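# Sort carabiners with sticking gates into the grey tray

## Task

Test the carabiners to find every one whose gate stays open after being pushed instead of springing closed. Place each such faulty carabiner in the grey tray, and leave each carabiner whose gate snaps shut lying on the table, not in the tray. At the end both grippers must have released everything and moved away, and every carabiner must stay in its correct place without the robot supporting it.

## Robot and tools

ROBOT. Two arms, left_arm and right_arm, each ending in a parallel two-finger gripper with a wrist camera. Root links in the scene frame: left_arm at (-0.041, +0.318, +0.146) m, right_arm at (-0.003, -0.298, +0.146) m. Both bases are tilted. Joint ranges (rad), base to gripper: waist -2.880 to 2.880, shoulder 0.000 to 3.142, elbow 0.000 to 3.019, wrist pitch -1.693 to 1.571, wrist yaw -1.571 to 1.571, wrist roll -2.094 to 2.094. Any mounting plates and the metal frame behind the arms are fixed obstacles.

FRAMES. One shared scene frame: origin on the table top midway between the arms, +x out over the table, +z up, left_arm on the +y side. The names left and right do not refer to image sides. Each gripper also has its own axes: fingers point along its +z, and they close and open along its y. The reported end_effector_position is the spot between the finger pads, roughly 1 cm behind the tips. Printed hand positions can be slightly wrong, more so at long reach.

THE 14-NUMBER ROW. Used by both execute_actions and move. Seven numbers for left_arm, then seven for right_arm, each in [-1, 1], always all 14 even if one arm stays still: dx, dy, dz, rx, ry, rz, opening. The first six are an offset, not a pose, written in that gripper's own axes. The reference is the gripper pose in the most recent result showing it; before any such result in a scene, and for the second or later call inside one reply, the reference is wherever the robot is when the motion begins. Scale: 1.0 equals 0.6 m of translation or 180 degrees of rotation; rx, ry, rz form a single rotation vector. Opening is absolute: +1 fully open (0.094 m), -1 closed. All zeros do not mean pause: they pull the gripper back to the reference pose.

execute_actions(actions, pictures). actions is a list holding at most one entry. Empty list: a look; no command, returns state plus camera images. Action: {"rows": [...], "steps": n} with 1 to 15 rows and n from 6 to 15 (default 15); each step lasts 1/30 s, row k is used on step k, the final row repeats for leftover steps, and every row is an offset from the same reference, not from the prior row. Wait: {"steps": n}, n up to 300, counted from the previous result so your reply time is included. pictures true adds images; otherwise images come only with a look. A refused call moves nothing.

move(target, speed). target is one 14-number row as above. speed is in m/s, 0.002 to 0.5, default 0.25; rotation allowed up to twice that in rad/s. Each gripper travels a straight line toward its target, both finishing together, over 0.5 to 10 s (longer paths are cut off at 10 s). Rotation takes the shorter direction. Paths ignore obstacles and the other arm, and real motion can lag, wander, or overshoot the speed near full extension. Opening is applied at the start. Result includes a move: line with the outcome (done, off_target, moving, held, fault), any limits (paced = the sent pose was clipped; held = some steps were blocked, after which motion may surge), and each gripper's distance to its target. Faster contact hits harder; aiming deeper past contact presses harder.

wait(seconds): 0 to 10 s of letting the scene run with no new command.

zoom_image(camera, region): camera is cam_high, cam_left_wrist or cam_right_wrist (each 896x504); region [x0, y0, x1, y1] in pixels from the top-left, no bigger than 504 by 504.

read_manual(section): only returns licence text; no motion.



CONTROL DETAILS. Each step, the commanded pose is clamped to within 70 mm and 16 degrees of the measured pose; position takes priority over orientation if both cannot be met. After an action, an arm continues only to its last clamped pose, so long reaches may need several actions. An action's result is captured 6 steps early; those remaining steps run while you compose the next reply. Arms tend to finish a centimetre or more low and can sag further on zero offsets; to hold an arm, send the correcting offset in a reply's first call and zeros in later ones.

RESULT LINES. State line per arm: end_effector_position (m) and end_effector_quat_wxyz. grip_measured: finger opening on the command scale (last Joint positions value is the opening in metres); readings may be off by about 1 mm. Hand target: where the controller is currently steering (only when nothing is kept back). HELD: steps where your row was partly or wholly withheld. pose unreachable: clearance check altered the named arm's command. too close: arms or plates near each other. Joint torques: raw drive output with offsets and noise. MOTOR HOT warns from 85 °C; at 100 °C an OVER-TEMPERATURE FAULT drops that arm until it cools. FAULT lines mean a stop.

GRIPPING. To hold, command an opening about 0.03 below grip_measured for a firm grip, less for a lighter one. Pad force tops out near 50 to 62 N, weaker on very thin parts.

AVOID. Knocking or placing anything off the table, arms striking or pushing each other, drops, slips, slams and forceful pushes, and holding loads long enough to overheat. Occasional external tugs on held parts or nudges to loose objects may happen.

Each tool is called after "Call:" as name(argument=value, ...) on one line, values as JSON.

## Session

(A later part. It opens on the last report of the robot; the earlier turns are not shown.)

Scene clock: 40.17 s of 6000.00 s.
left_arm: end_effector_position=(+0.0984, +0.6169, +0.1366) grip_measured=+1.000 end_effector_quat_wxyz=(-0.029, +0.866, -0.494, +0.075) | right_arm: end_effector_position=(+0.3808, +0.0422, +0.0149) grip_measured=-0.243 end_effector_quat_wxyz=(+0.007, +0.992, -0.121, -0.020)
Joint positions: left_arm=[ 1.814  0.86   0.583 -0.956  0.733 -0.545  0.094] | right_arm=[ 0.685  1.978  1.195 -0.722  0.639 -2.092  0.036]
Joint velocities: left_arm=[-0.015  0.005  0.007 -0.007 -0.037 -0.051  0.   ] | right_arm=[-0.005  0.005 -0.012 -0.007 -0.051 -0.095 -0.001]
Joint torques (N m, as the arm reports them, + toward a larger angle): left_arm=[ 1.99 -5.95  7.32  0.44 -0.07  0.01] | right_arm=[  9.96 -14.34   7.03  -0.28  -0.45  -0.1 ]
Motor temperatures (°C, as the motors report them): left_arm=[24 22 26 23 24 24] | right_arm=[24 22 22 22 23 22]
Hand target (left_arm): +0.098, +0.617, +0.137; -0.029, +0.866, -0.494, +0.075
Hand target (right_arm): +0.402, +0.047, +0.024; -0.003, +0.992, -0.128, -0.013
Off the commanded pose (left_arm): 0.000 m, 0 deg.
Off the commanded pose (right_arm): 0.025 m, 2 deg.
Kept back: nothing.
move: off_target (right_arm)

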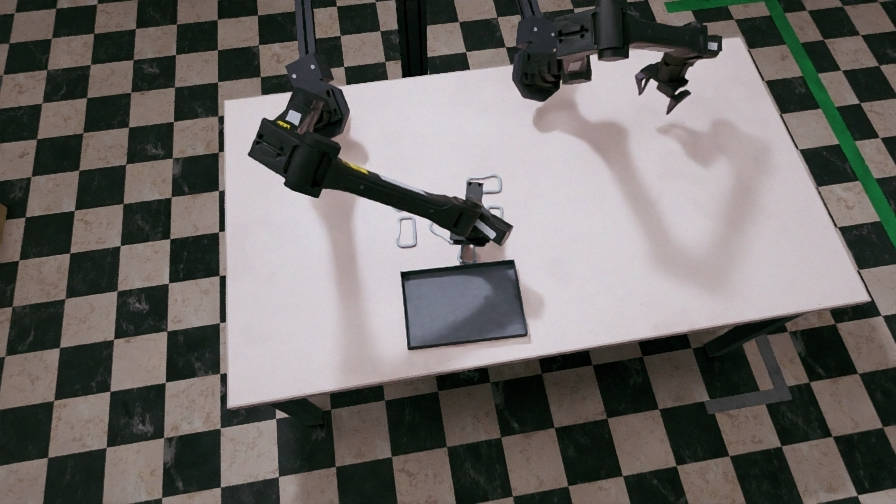

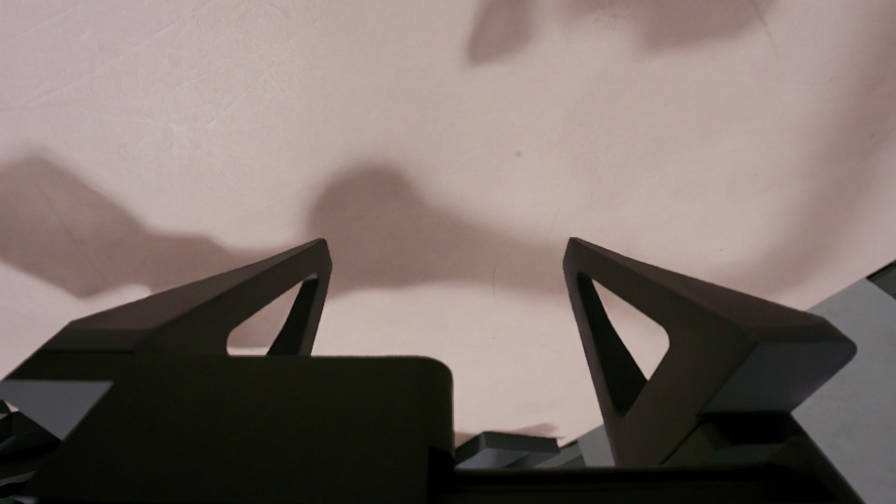

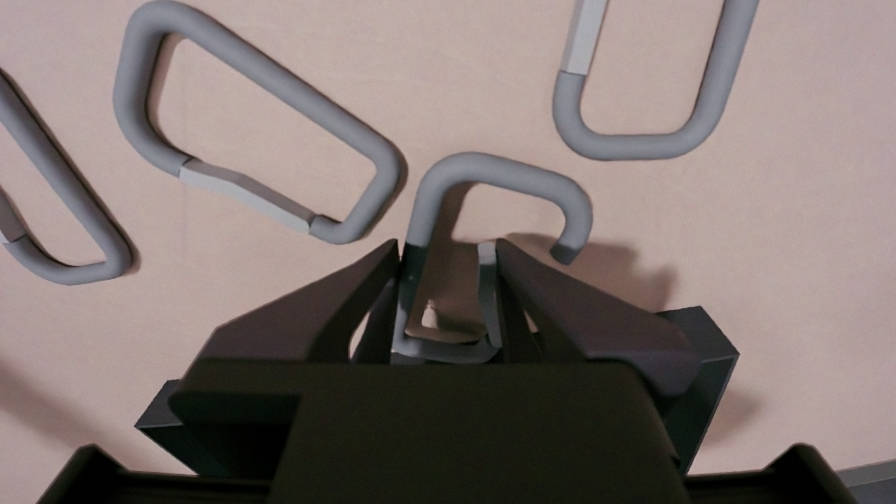

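Call:
move(target=[0.5853,0.2377,0.1767,0.0881,0.0162,0.1705,-1,-0.03,0,-0.11,0,0,0.1,-0.25], speed=0.3)

Scene clock: 43.37 s of 6000.00 s.
left_arm: end_effector_position=(+0.1233, +0.4368, +0.0886) grip_measured=-0.983 end_effector_quat_wxyz=(-0.084, +0.763, -0.627, +0.131) | right_arm: end_effector_position=(+0.3608, +0.0419, +0.0618) grip_measured=-0.243 end_effector_quat_wxyz=(+0.023, +0.962, -0.269, -0.025)
Joint positions: left_arm=[ 1.358  0.037  0.109 -0.931  0.652 -0.747  0.001] | right_arm=[ 0.765  1.922  1.195 -0.875  0.639 -1.667  0.036]
Joint velocities: left_arm=[-0.005  0.005 -0.002 -0.022 -0.007  0.022  0.001] | right_arm=[-0.005 -0.005 -0.012 -0.012  0.037 -0.007 -0.   ]
Joint torques (N m, as the arm reports them, + toward a larger angle): left_arm=[-0.43  0.57 10.39  0.99 -0.04  0.06] | right_arm=[ 11.23 -15.03   5.36  -0.41  -0.18   0.15]
Motor temperatures (°C, as the motors report them): left_arm=[24 22 26 23 24 24] | right_arm=[24 22 23 22 23 22]
Hand target (left_arm): +0.127, +0.442, +0.092; -0.091, +0.760, -0.630, +0.129
Hand target (right_arm): +0.366, +0.047, +0.081; +0.011, +0.961, -0.275, -0.017
Off the commanded pose (left_arm): 0.206 m, 14 deg; position clipped at the last step of the last action.
Off the commanded pose (right_arm): 0.021 m, 2 deg.
Kept back: nothing.
move: held (left_arm), off_target (right_arm); limits=paced,held; held on 31 of 54 steps (left_arm), including the last (left_arm)
pose unreachable (left arm): on one or more control steps of this call this arm could not follow its commanded pose, so it was not sent that pose on those steps. On the call's last step it was still not sent that pose. It may still have moved: this result reports where it is.
cause: the commanded pose would bring two parts of the arm too close to each other (its shoulder (the part past joint 1) and its wrist (the part past joint 5), with joints 2 (shoulder) to 5 (wrist yaw) between them).

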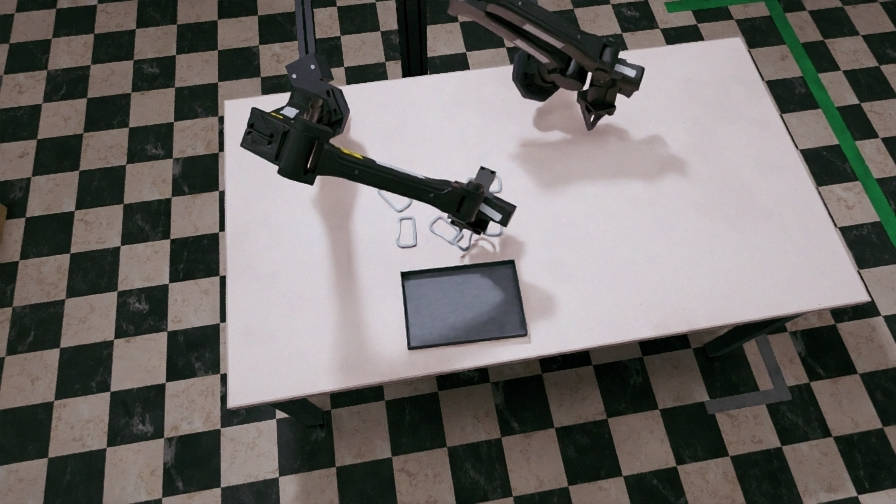

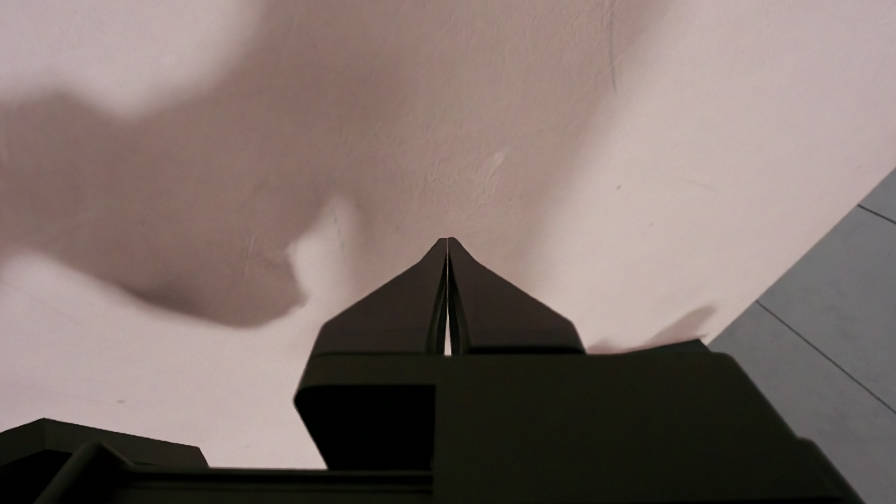

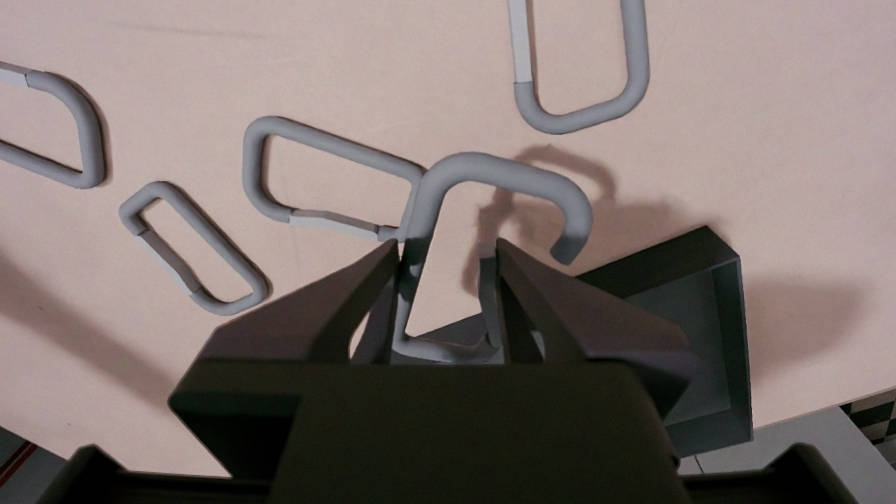

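Call:
move(target=[0.43,-0.1623,0.1602,-0.0143,-0.013,0.0636,-1,-0.0857,-0.2645,-0.026,0.0215,-0.0198,0.826,-0.25], speed=0.45)

Scene clock: 47.67 s of 6000.00 s.
left_arm: end_effector_position=(+0.2736, +0.2074, +0.0435) grip_measured=-0.983 end_effector_quat_wxyz=(-0.085, +0.695, -0.710, +0.077) | right_arm: end_effector_position=(+0.3970, +0.1826, +0.0491) grip_measured=-0.243 end_effector_quat_wxyz=(-0.012, -0.005, +1.000, -0.017)
Joint positions: left_arm=[-0.464  1.287  0.408 -0.161 -0.728 -1.925  0.001] | right_arm=[ 0.836  2.271  1.679 -1.041  0.667  0.994  0.036]
Joint velocities: left_arm=[-0.015  0.005 -0.007  0.002 -0.022 -0.037 -0.   ] | right_arm=[-0.015 -0.005  0.017 -0.012 -0.066 -0.037 -0.   ]
Joint torques (N m, as the arm reports them, + toward a larger angle): left_arm=[-3.84 -6.37  6.48  1.21 -0.45 -0.04] | right_arm=[ 14.81 -16.29   8.9   -0.28  -0.04   0.14]
Motor temperatures (°C, as the motors report them): left_arm=[24 22 26 24 24 24] | right_arm=[25 22 23 22 23 22]
Hand target (left_arm): +0.285, +0.200, +0.047; -0.088, +0.700, -0.703, +0.089
Hand target (right_arm): +0.403, +0.203, +0.070; +0.002, +0.000, +1.000, -0.001
Off the commanded pose (left_arm): 0.019 m, 2 deg.
Off the commanded pose (right_arm): 0.030 m, 2 deg.
Kept back: nothing.
move: off_target (left_arm, right_arm)

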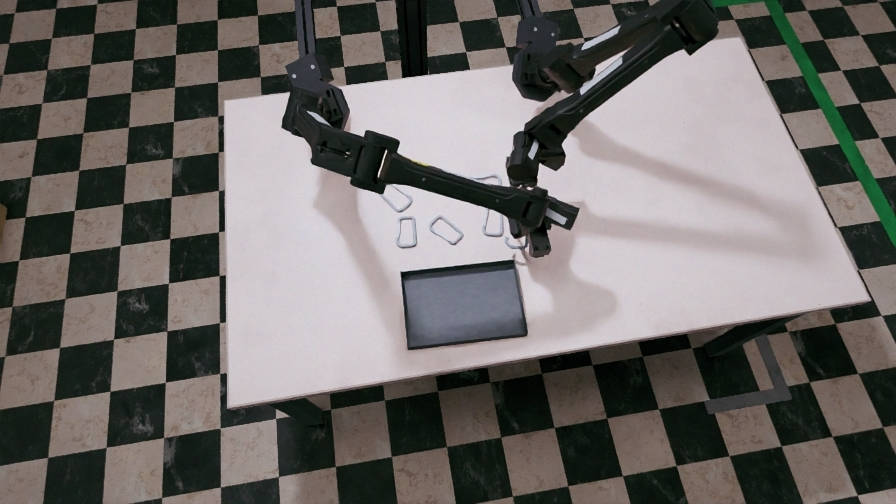

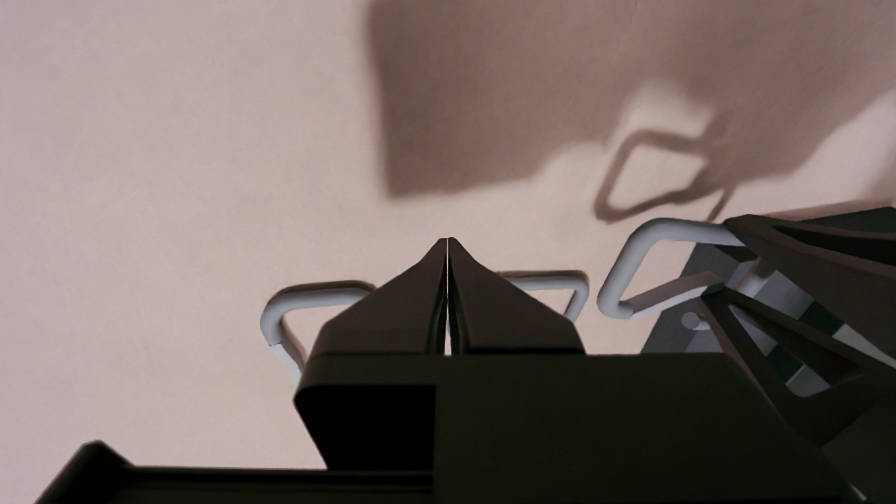

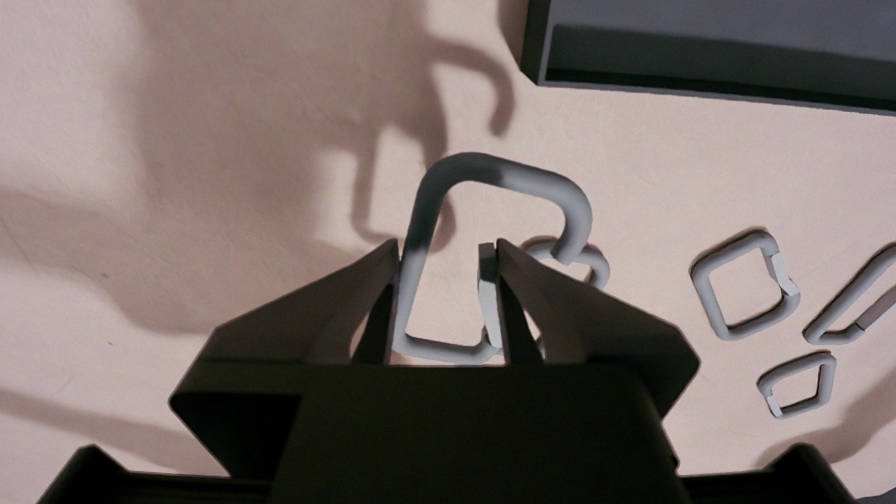

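Call:
move(target=[0.032,-0.096,0.032,0,0,0,-1,0,0,0,0,0,0,-0.25], speed=0.08)

Scene clock: 49.20 s of 6000.00 s.
left_arm: end_effector_position=(+0.3026, +0.1957, +0.0422) grip_measured=-0.983 end_effector_quat_wxyz=(-0.084, +0.696, -0.708, +0.081) | right_arm: end_effector_position=(+0.3970, +0.1826, +0.0491) grip_measured=-0.243 end_effector_quat_wxyz=(-0.012, -0.004, +1.000, -0.017)
Joint positions: left_arm=[-0.446  1.334  0.485 -0.169 -0.716 -1.905  0.001] | right_arm=[ 0.836  2.271  1.679 -1.041  0.667  0.996  0.036]
Joint velocities: left_arm=[-0.015  0.005  0.002  0.002  0.022 -0.081 -0.001] | right_arm=[-0.005  0.005 -0.007  0.007 -0.037  0.066  0.001]
Joint torques (N m, as the arm reports them, + toward a larger angle): left_arm=[-3.79 -8.15  3.99  0.75 -0.3   0.02] | right_arm=[ 12.59 -17.11   5.4    0.4   -0.17   0.  ]
Motor temperatures (°C, as the motors report them): left_arm=[24 22 26 24 24 24] | right_arm=[25 22 23 22 23 22]
Hand target (left_arm): +0.301, +0.196, +0.042; -0.084, +0.696, -0.708, +0.081
Hand target (right_arm): +0.397, +0.183, +0.049; -0.012, -0.005, +1.000, -0.017
Off the commanded pose (left_arm): 0.033 m, 1 deg.
Off the commanded pose (right_arm): 0.000 m, 0 deg.
Kept back: nothing.
move: held (left_arm); limits=held; held on 14 of 31 steps (left_arm), including the last (left_arm)
pose unreachable (left arm): on one or more control steps of this call this arm could not follow its commanded pose, so it was not sent that pose on those steps. On the call's last step it was still not sent that pose. It may still have moved: this result reports where it is.
cause: the commanded pose would bring a part of the arm too close to another arm (this arm's wrist (the part past joint 4) and the other arm's wrist (the part past joint 5)).

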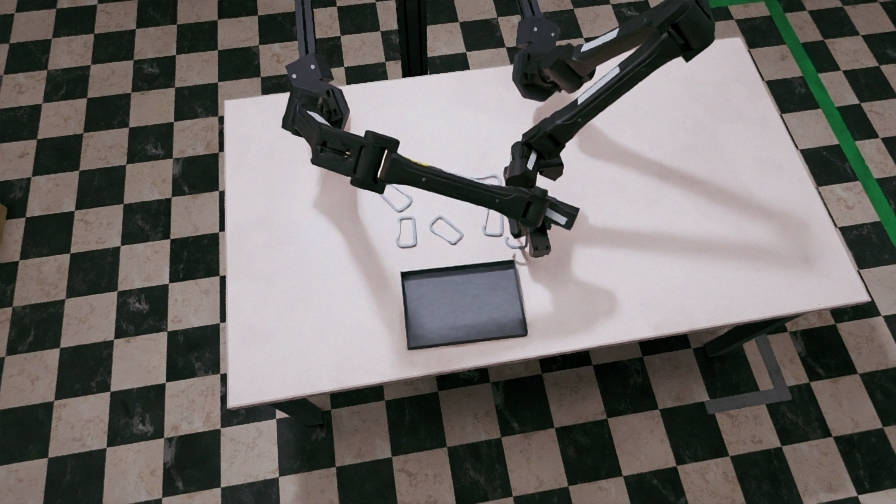

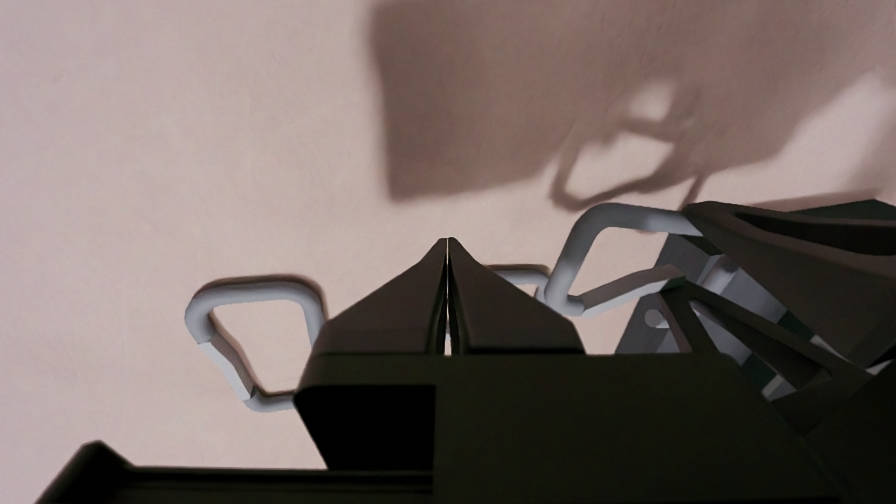

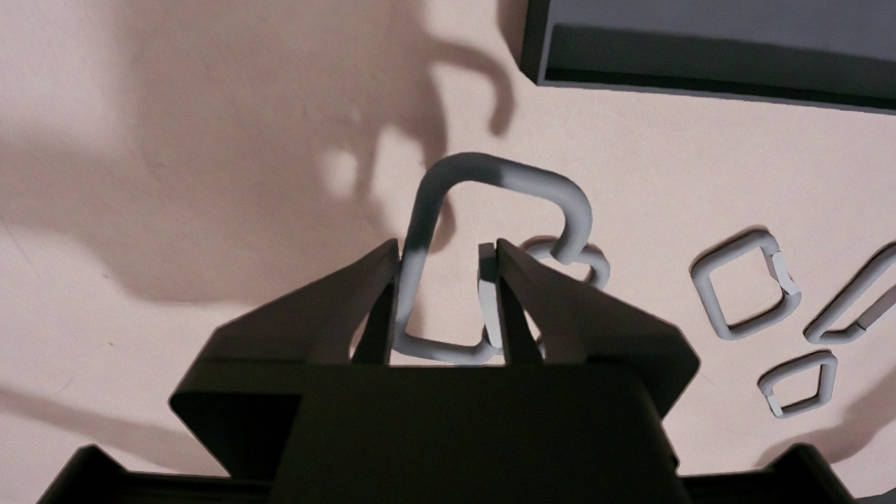

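Call:
move(target=[0,0,0,0,0,0,0.6,0,0,0,0,0,0,-0.25], speed=0.08)

Scene clock: 50.17 s of 6000.00 s.
left_arm: end_effector_position=(+0.3026, +0.1957, +0.0422) grip_measured=+0.598 end_effector_quat_wxyz=(-0.084, +0.696, -0.708, +0.081) | right_arm: end_effector_position=(+0.3971, +0.1825, +0.0491) grip_measured=-0.243 end_effector_quat_wxyz=(-0.011, -0.004, +1.000, -0.017)
Joint positions: left_arm=[-0.446  1.334  0.485 -0.169 -0.716 -1.905  0.075] | right_arm=[ 0.836  2.271  1.679 -1.041  0.668  0.996  0.036]
Joint velocities: left_arm=[-0.005 -0.005  0.002 -0.002 -0.022 -0.037 -0.   ] | right_arm=[-0.015 -0.015 -0.012 -0.007  0.022 -0.081 -0.001]
Joint torques (N m, as the arm reports them, + toward a larger angle): left_arm=[-3.82 -7.74  4.53  0.77 -0.29  0.03] | right_arm=[ 12.78 -17.35   5.41   0.35  -0.22   0.01]
Motor temperatures (°C, as the motors report them): left_arm=[24 22 26 24 24 24] | right_arm=[25 22 23 22 23 22]
Hand target (left_arm): +0.303, +0.196, +0.042; -0.084, +0.696, -0.708, +0.081
Hand target (right_arm): +0.397, +0.183, +0.049; -0.012, -0.004, +1.000, -0.017
Off the commanded pose (left_arm): 0.000 m, 0 deg.
Off the commanded pose (right_arm): 0.000 m, 0 deg.
Kept back: nothing.
move: done

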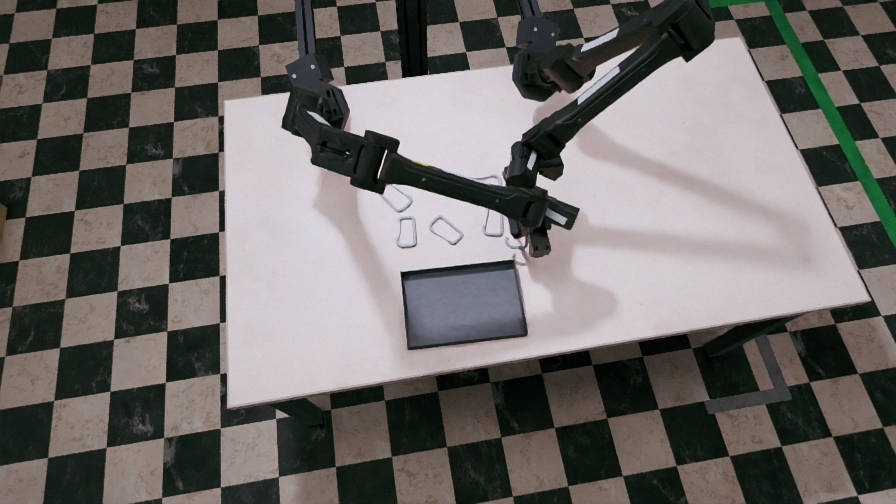

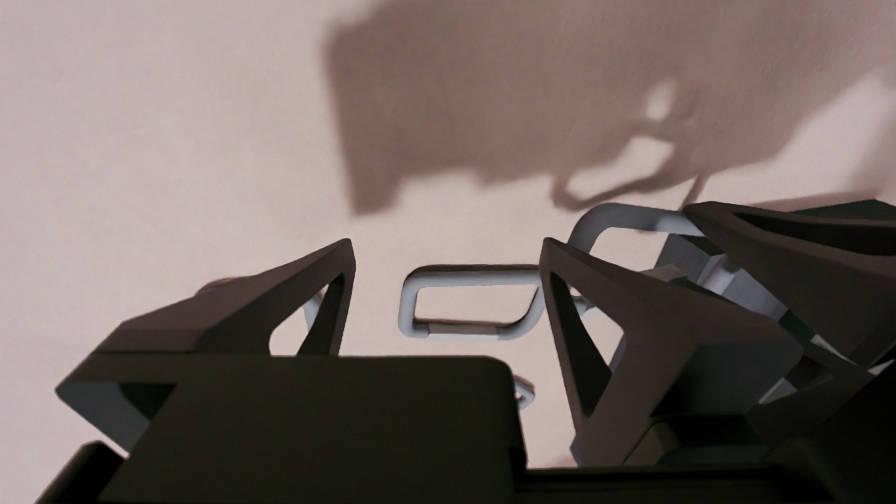

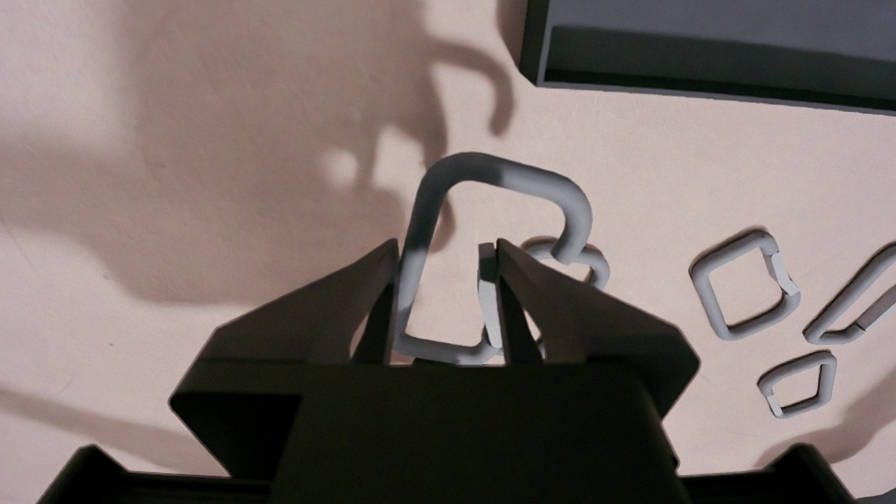

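Call:
move(target=[0,0,0,0,0,0,0.2,0,0,0,0,0,0,-0.25], speed=0.08)

Call:
move(target=[0,0.012,0.04,0,0,0,0.2,0,0,0,0,0,0,-0.25], speed=0.06)

Call:
move(target=[0,0,0,0,0,0,0.7,0,0,0,0,0,0,-0.25], speed=0.08)

Scene clock: 51.13 s of 6000.00 s.
left_arm: end_effector_position=(+0.3026, +0.1957, +0.0422) grip_measured=+0.202 end_effector_quat_wxyz=(-0.084, +0.696, -0.708, +0.081) | right_arm: end_effector_position=(+0.3971, +0.1825, +0.0491) grip_measured=-0.243 end_effector_quat_wxyz=(-0.011, -0.004, +1.000, -0.017)
Joint positions: left_arm=[-0.446  1.334  0.485 -0.169 -0.716 -1.905  0.056] | right_arm=[ 0.836  2.271  1.679 -1.041  0.668  0.996  0.036]
Joint velocities: left_arm=[-0.015 -0.015 -0.007  0.007  0.007 -0.051  0.   ] | right_arm=[-0.005  0.005 -0.012 -0.002  0.066  0.037  0.001]
Joint torques (N m, as the arm reports them, + toward a larger angle): left_arm=[-3.76 -8.18  4.36  0.77 -0.3   0.03] | right_arm=[ 12.87 -17.11   5.49   0.33  -0.17   0.03]
Motor temperatures (°C, as the motors report them): left_arm=[24 22 26 24 24 24] | right_arm=[25 22 23 22 23 22]
Hand target (left_arm): +0.303, +0.196, +0.042; -0.084, +0.696, -0.708, +0.081
Hand target (right_arm): +0.397, +0.182, +0.049; -0.011, -0.004, +1.000, -0.017
Off the commanded pose (left_arm): 0.000 m, 0 deg.
Off the commanded pose (right_arm): 0.000 m, 0 deg.
Kept back: nothing.
move: done

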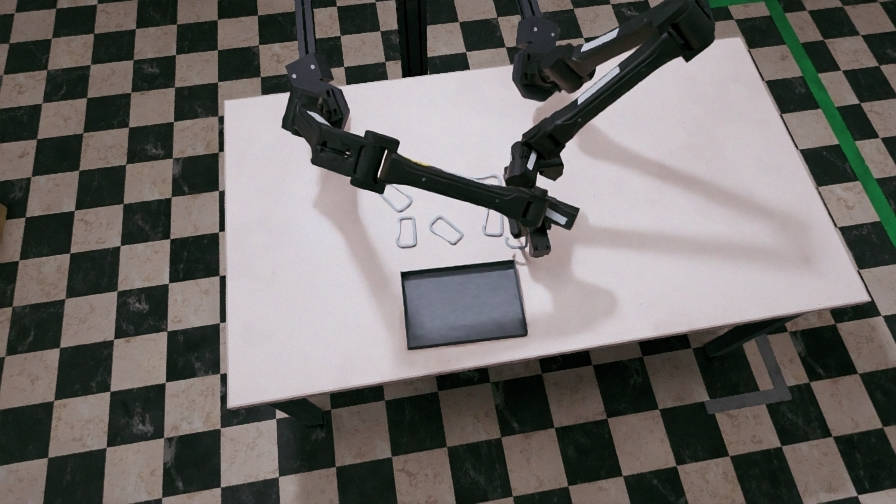

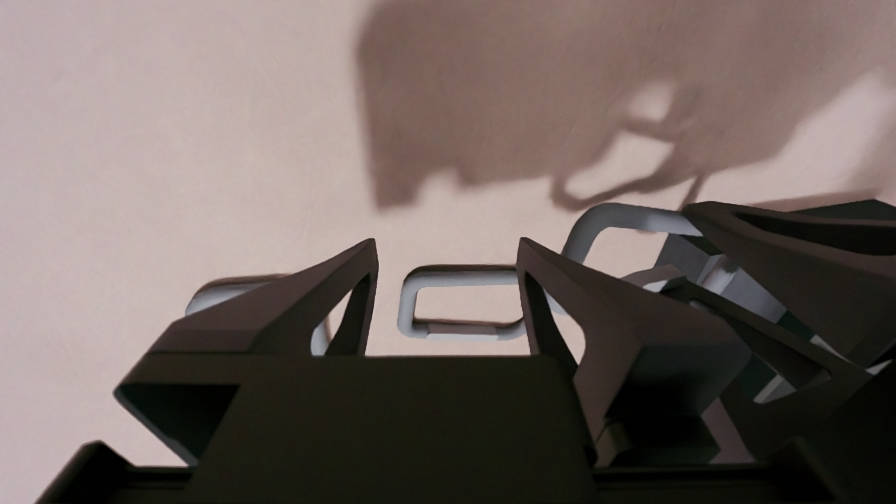

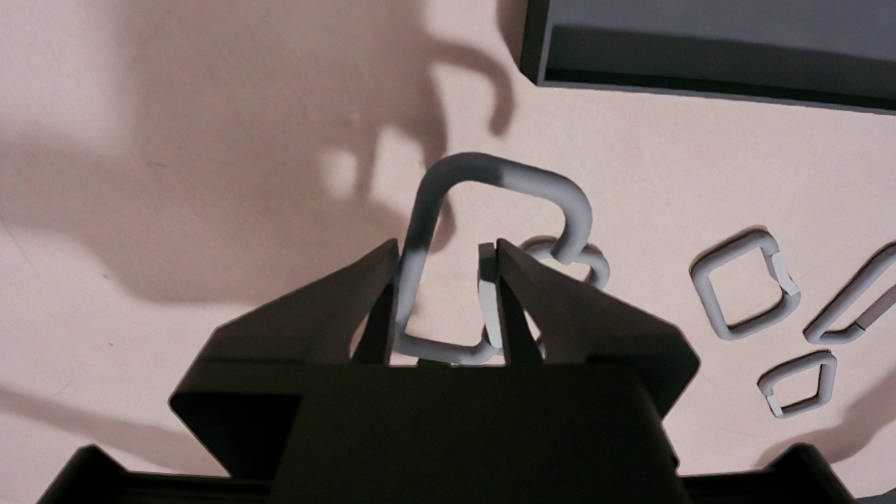

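Scene clock: 51.93 s of 6000.00 s.
left_arm: end_effector_position=(+0.3051, +0.1933, +0.0221) grip_measured=+0.202 end_effector_quat_wxyz=(-0.085, +0.698, -0.706, +0.086) | right_arm: end_effector_position=(+0.3971, +0.1825, +0.0491) grip_measured=-0.243 end_effector_quat_wxyz=(-0.011, -0.004, +1.000, -0.017)
Joint positions: left_arm=[-0.409  1.403  0.478 -0.055 -0.693 -1.862  0.056] | right_arm=[ 0.836  2.271  1.679 -1.041  0.668  0.996  0.036]
Joint velocities: left_arm=[-0.015 -0.005 -0.007  0.007 -0.051 -0.037  0.001] | right_arm=[-0.015 -0.005  0.002 -0.012 -0.037 -0.022 -0.001]
Joint torques (N m, as the arm reports them, + toward a larger angle): left_arm=[-3.46 -7.59  2.92  1.16 -0.16  0.13] | right_arm=[ 12.61 -17.21   5.54   0.33  -0.16   0.04]
Motor temperatures (°C, as the motors report them): left_arm=[24 22 26 24 24 24] | right_arm=[25 23 23 22 23 22]
Hand target (left_arm): +0.301, +0.196, +0.017; -0.084, +0.696, -0.708, +0.081
Hand target (right_arm): +0.397, +0.182, +0.049; -0.011, -0.004, +1.000, -0.017
Off the commanded pose (left_arm): 0.007 m, 1 deg.
Off the commanded pose (right_arm): 0.000 m, 0 deg.
Kept back: nothing.
move: done

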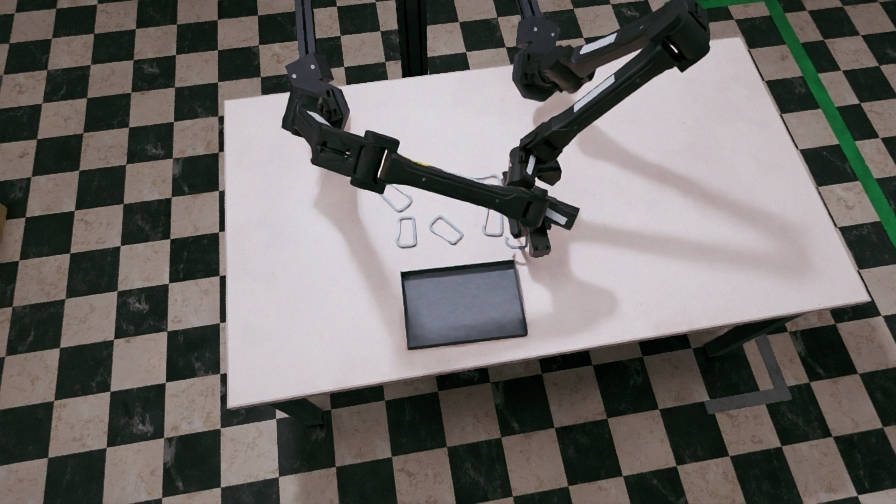

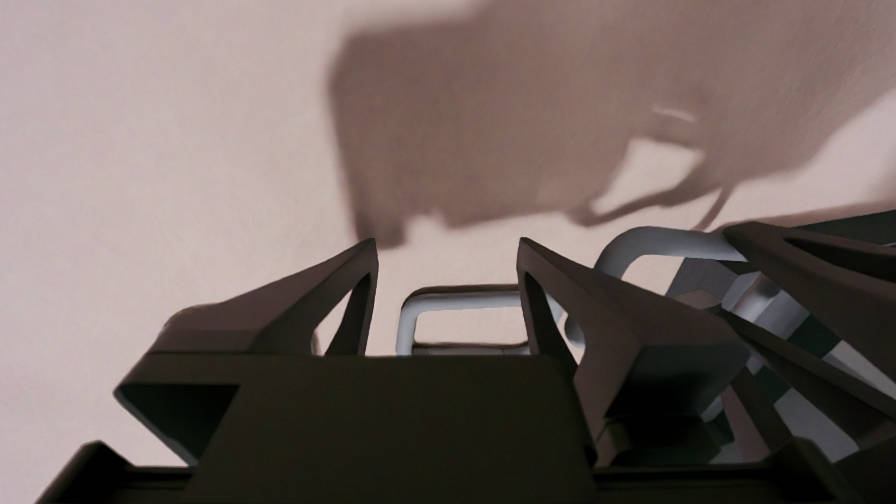

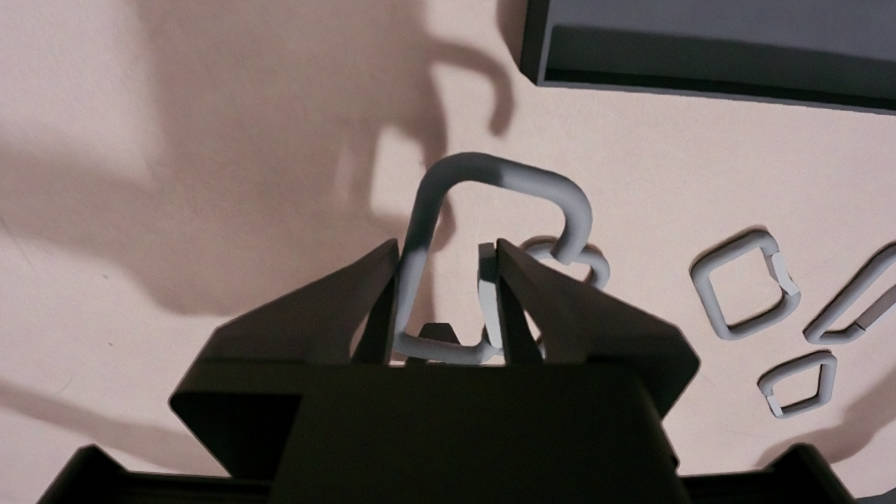

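Scene clock: 52.43 s of 6000.00 s.
left_arm: end_effector_position=(+0.3026, +0.1934, +0.0214) grip_measured=+0.697 end_effector_quat_wxyz=(-0.083, +0.697, -0.708, +0.085) | right_arm: end_effector_position=(+0.3990, +0.1813, +0.0489) grip_measured=-0.243 end_effector_quat_wxyz=(-0.009, -0.003, +1.000, -0.019)
Joint positions: left_arm=[-0.409  1.404  0.475 -0.056 -0.69  -1.861  0.08 ] | right_arm=[ 0.834  2.27   1.679 -1.041  0.675  0.996  0.036]
Joint velocities: left_arm=[-0.005  0.005 -0.002  0.002 -0.007  0.007  0.   ] | right_arm=[-0.015  0.005  0.007  0.017 -0.037  0.022  0.001]
Joint torques (N m, as the arm reports them, + toward a larger angle): left_arm=[-3.78 -8.07  4.05  0.7  -0.41  0.01] | right_arm=[ 12.44 -16.98   5.59   0.42  -0.42   0.03]
Motor temperatures (°C, as the motors report them): left_arm=[24 22 26 24 24 24] | right_arm=[25 23 23 22 23 22]
Hand target (left_arm): +0.305, +0.193, +0.022; -0.085, +0.698, -0.706, +0.086
Hand target (right_arm): +0.397, +0.183, +0.049; -0.011, -0.004, +1.000, -0.017
Off the commanded pose (left_arm): 0.003 m, 0 deg.
Off the commanded pose (right_arm): 0.002 m, 0 deg.
Kept back: nothing.
move: done

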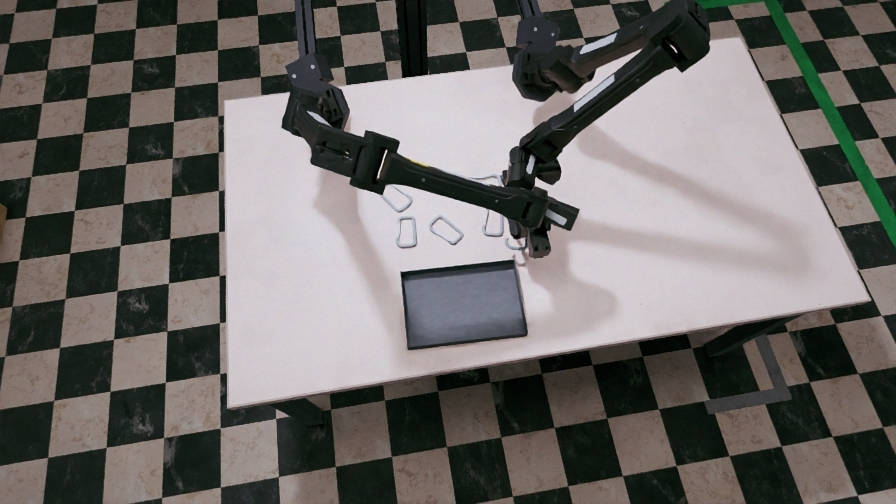

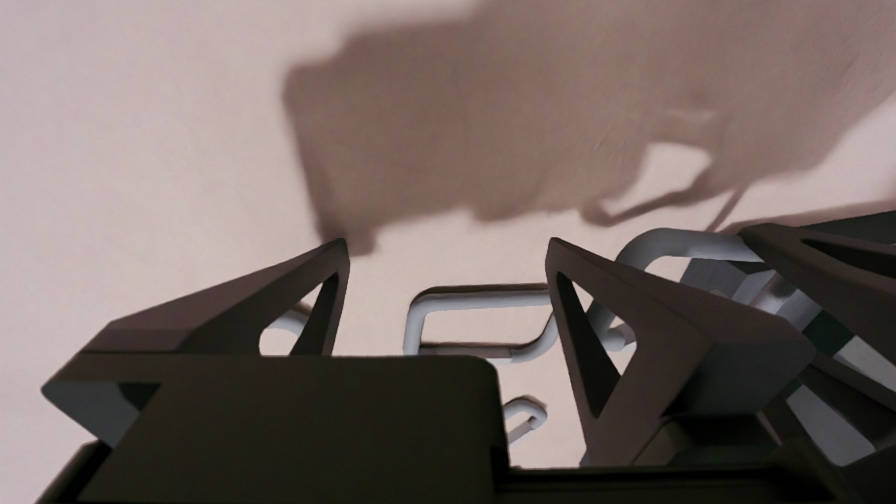

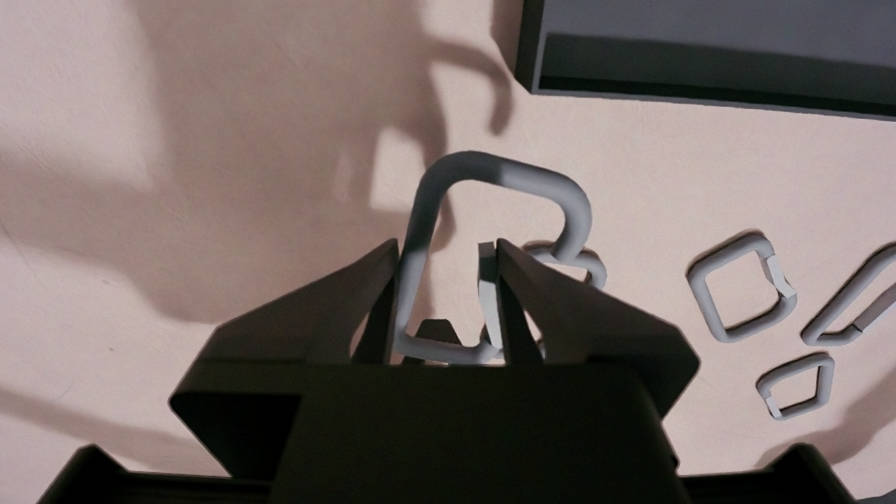

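Call:
move(target=[0,-0.005,0,0,0,0,1,0.005,0,0,0,0,0,-0.05], speed=0.05)

Scene clock: 53.37 s of 6000.00 s.
left_arm: end_effector_position=(+0.2986, +0.1943, +0.0203) grip_measured=+1.000 end_effector_quat_wxyz=(-0.081, +0.694, -0.711, +0.081) | right_arm: end_effector_position=(+0.4014, +0.1794, +0.0479) grip_measured=-0.049 end_effector_quat_wxyz=(-0.005, -0.002, +1.000, -0.022)
Joint positions: left_arm=[-0.409  1.404  0.469 -0.061 -0.689 -1.86   0.094] | right_arm=[ 0.831  2.27   1.679 -1.041  0.684  0.996  0.045]
Joint velocities: left_arm=[ 0.005 -0.015 -0.002 -0.017  0.037 -0.007  0.   ] | right_arm=[-0.015 -0.005  0.007 -0.002 -0.007  0.037 -0.   ]
Joint torques (N m, as the arm reports them, + toward a larger angle): left_arm=[-4.   -8.26  4.76  0.66 -0.37  0.04] | right_arm=[ 13.03 -17.28   5.01   0.49  -0.5    0.07]
Motor temperatures (°C, as the motors report them): left_arm=[24 22 26 24 24 24] | right_arm=[25 23 23 22 23 22]
Hand target (left_arm): +0.305, +0.193, +0.022; -0.083, +0.696, -0.708, +0.085
Hand target (right_arm): +0.396, +0.181, +0.049; -0.009, -0.003, +1.000, -0.019
Off the commanded pose (left_arm): 0.007 m, 1 deg.
Off the commanded pose (right_arm): 0.006 m, 1 deg.
Kept back: nothing.
move: done

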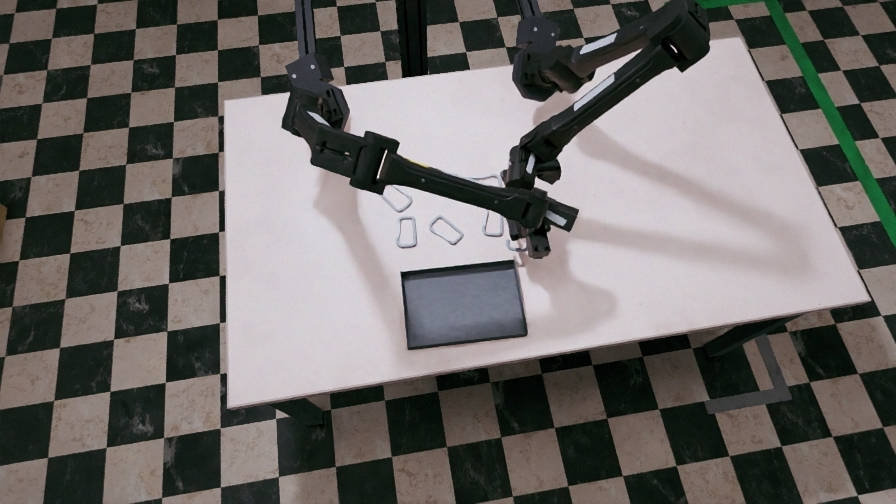

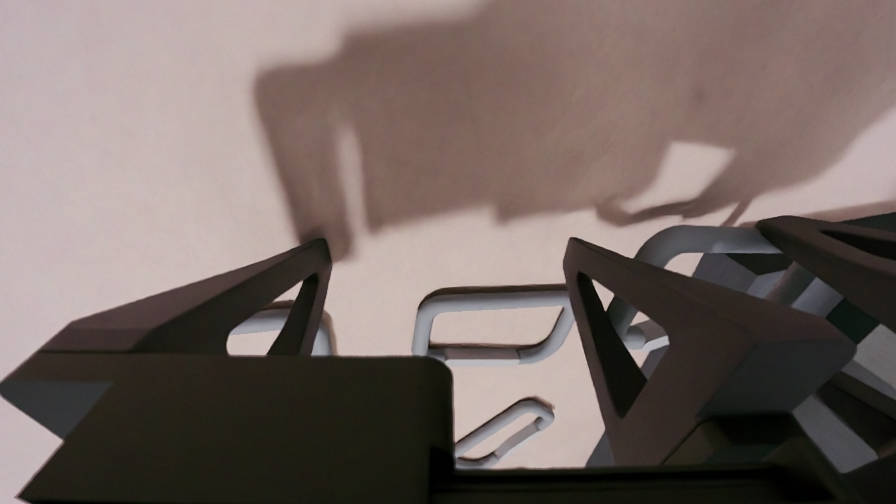

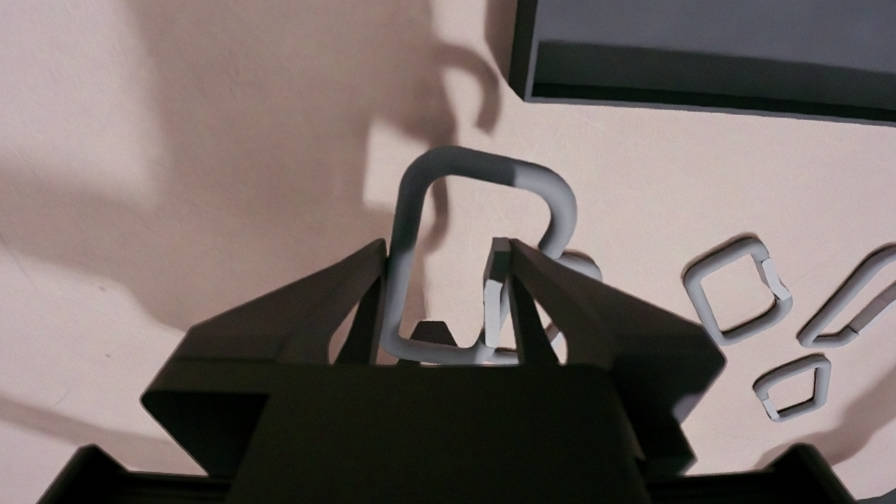

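Call:
move(target=[0,-0.03,0,0,0,0,1,0.03,0,0,0,0,0,0.02], speed=0.03)

Scene clock: 54.43 s of 6000.00 s.
left_arm: end_effector_position=(+0.2962, +0.1947, +0.0198) grip_measured=+1.000 end_effector_quat_wxyz=(-0.078, +0.691, -0.714, +0.078) | right_arm: end_effector_position=(+0.3998, +0.1782, +0.0468) grip_measured=+0.020 end_effector_quat_wxyz=(-0.006, -0.003, +1.000, -0.024)
Joint positions: left_arm=[-0.409  1.404  0.469 -0.073 -0.686 -1.859  0.094] | right_arm=[ 0.831  2.27   1.675 -1.041  0.685  0.996  0.048]
Joint velocities: left_arm=[ 0.005  0.005 -0.007  0.017 -0.066  0.037  0.   ] | right_arm=[ 0.005 -0.005  0.012 -0.007 -0.051 -0.007  0.002]
Joint torques (N m, as the arm reports them, + toward a larger angle): left_arm=[-3.91 -8.76  3.6   0.78 -0.27  0.02] | right_arm=[ 12.86 -17.36   5.47   0.38  -0.16   0.03]
Motor temperatures (°C, as the motors report them): left_arm=[24 22 26 24 24 24] | right_arm=[25 23 23 22 23 22]
Hand target (left_arm): +0.296, +0.195, +0.020; -0.078, +0.692, -0.714, +0.078
Hand target (right_arm): +0.400, +0.178, +0.047; -0.006, -0.003, +1.000, -0.023
Off the commanded pose (left_arm): 0.020 m, 1 deg.
Off the commanded pose (right_arm): 0.016 m, 0 deg.
Kept back: nothing.
move: held (left_arm, right_arm); limits=held; held on 16 of 25 steps (left_arm, right_arm), including the last (left_arm, right_arm)
pose unreachable (left arm): on one or more control steps of this call this arm could not follow its commanded pose, so it was not sent that pose on those steps. On the call's last step it was still not sent that pose. It may still have moved: this result reports where it is.
cause: the commanded pose would bring a part of the arm too close to another arm (this arm's wrist (the part past joint 4) and the other arm's wrist (the part past joint 5)).
pose unreachable (right arm): on one or more control steps of this call this arm could not follow its commanded pose, so it was not sent that pose on those steps. On the call's last step it was still not sent that pose. It may still have moved: this result reports where it is.
cause: the commanded pose would bring a part of the arm too close to another arm (this arm's wrist (the part past joint 5) and the other arm's wrist (the part past joint 4)).

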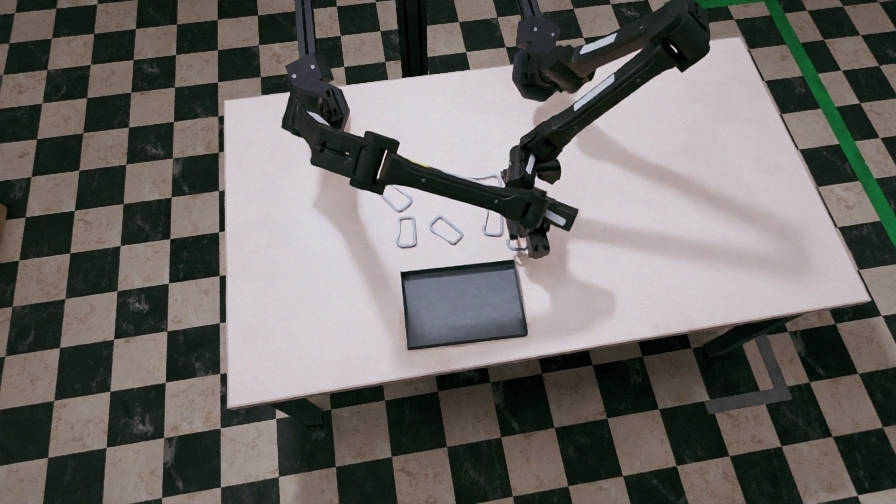

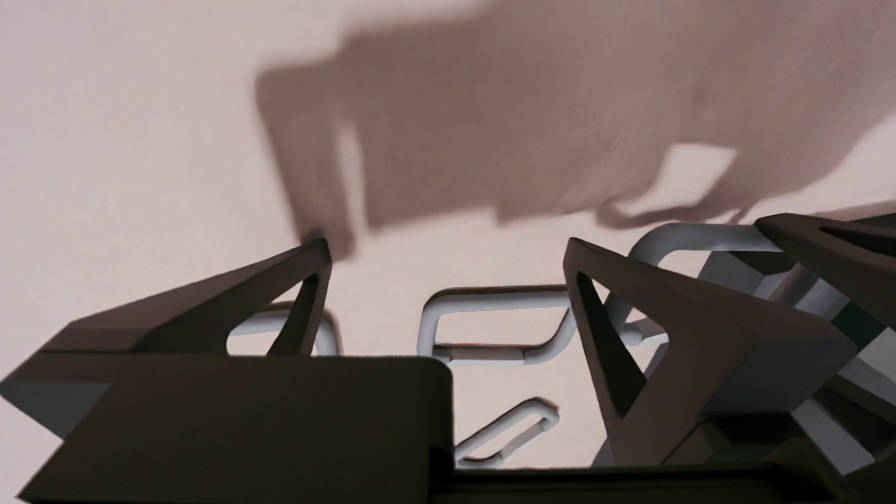

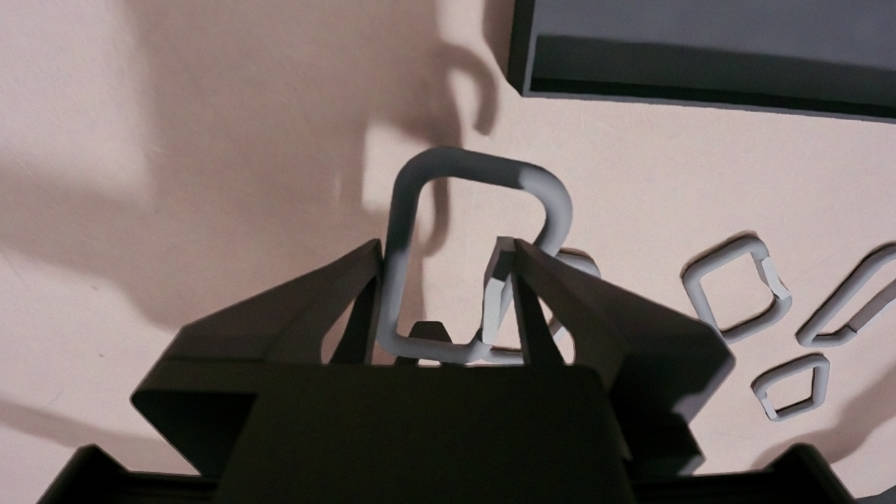

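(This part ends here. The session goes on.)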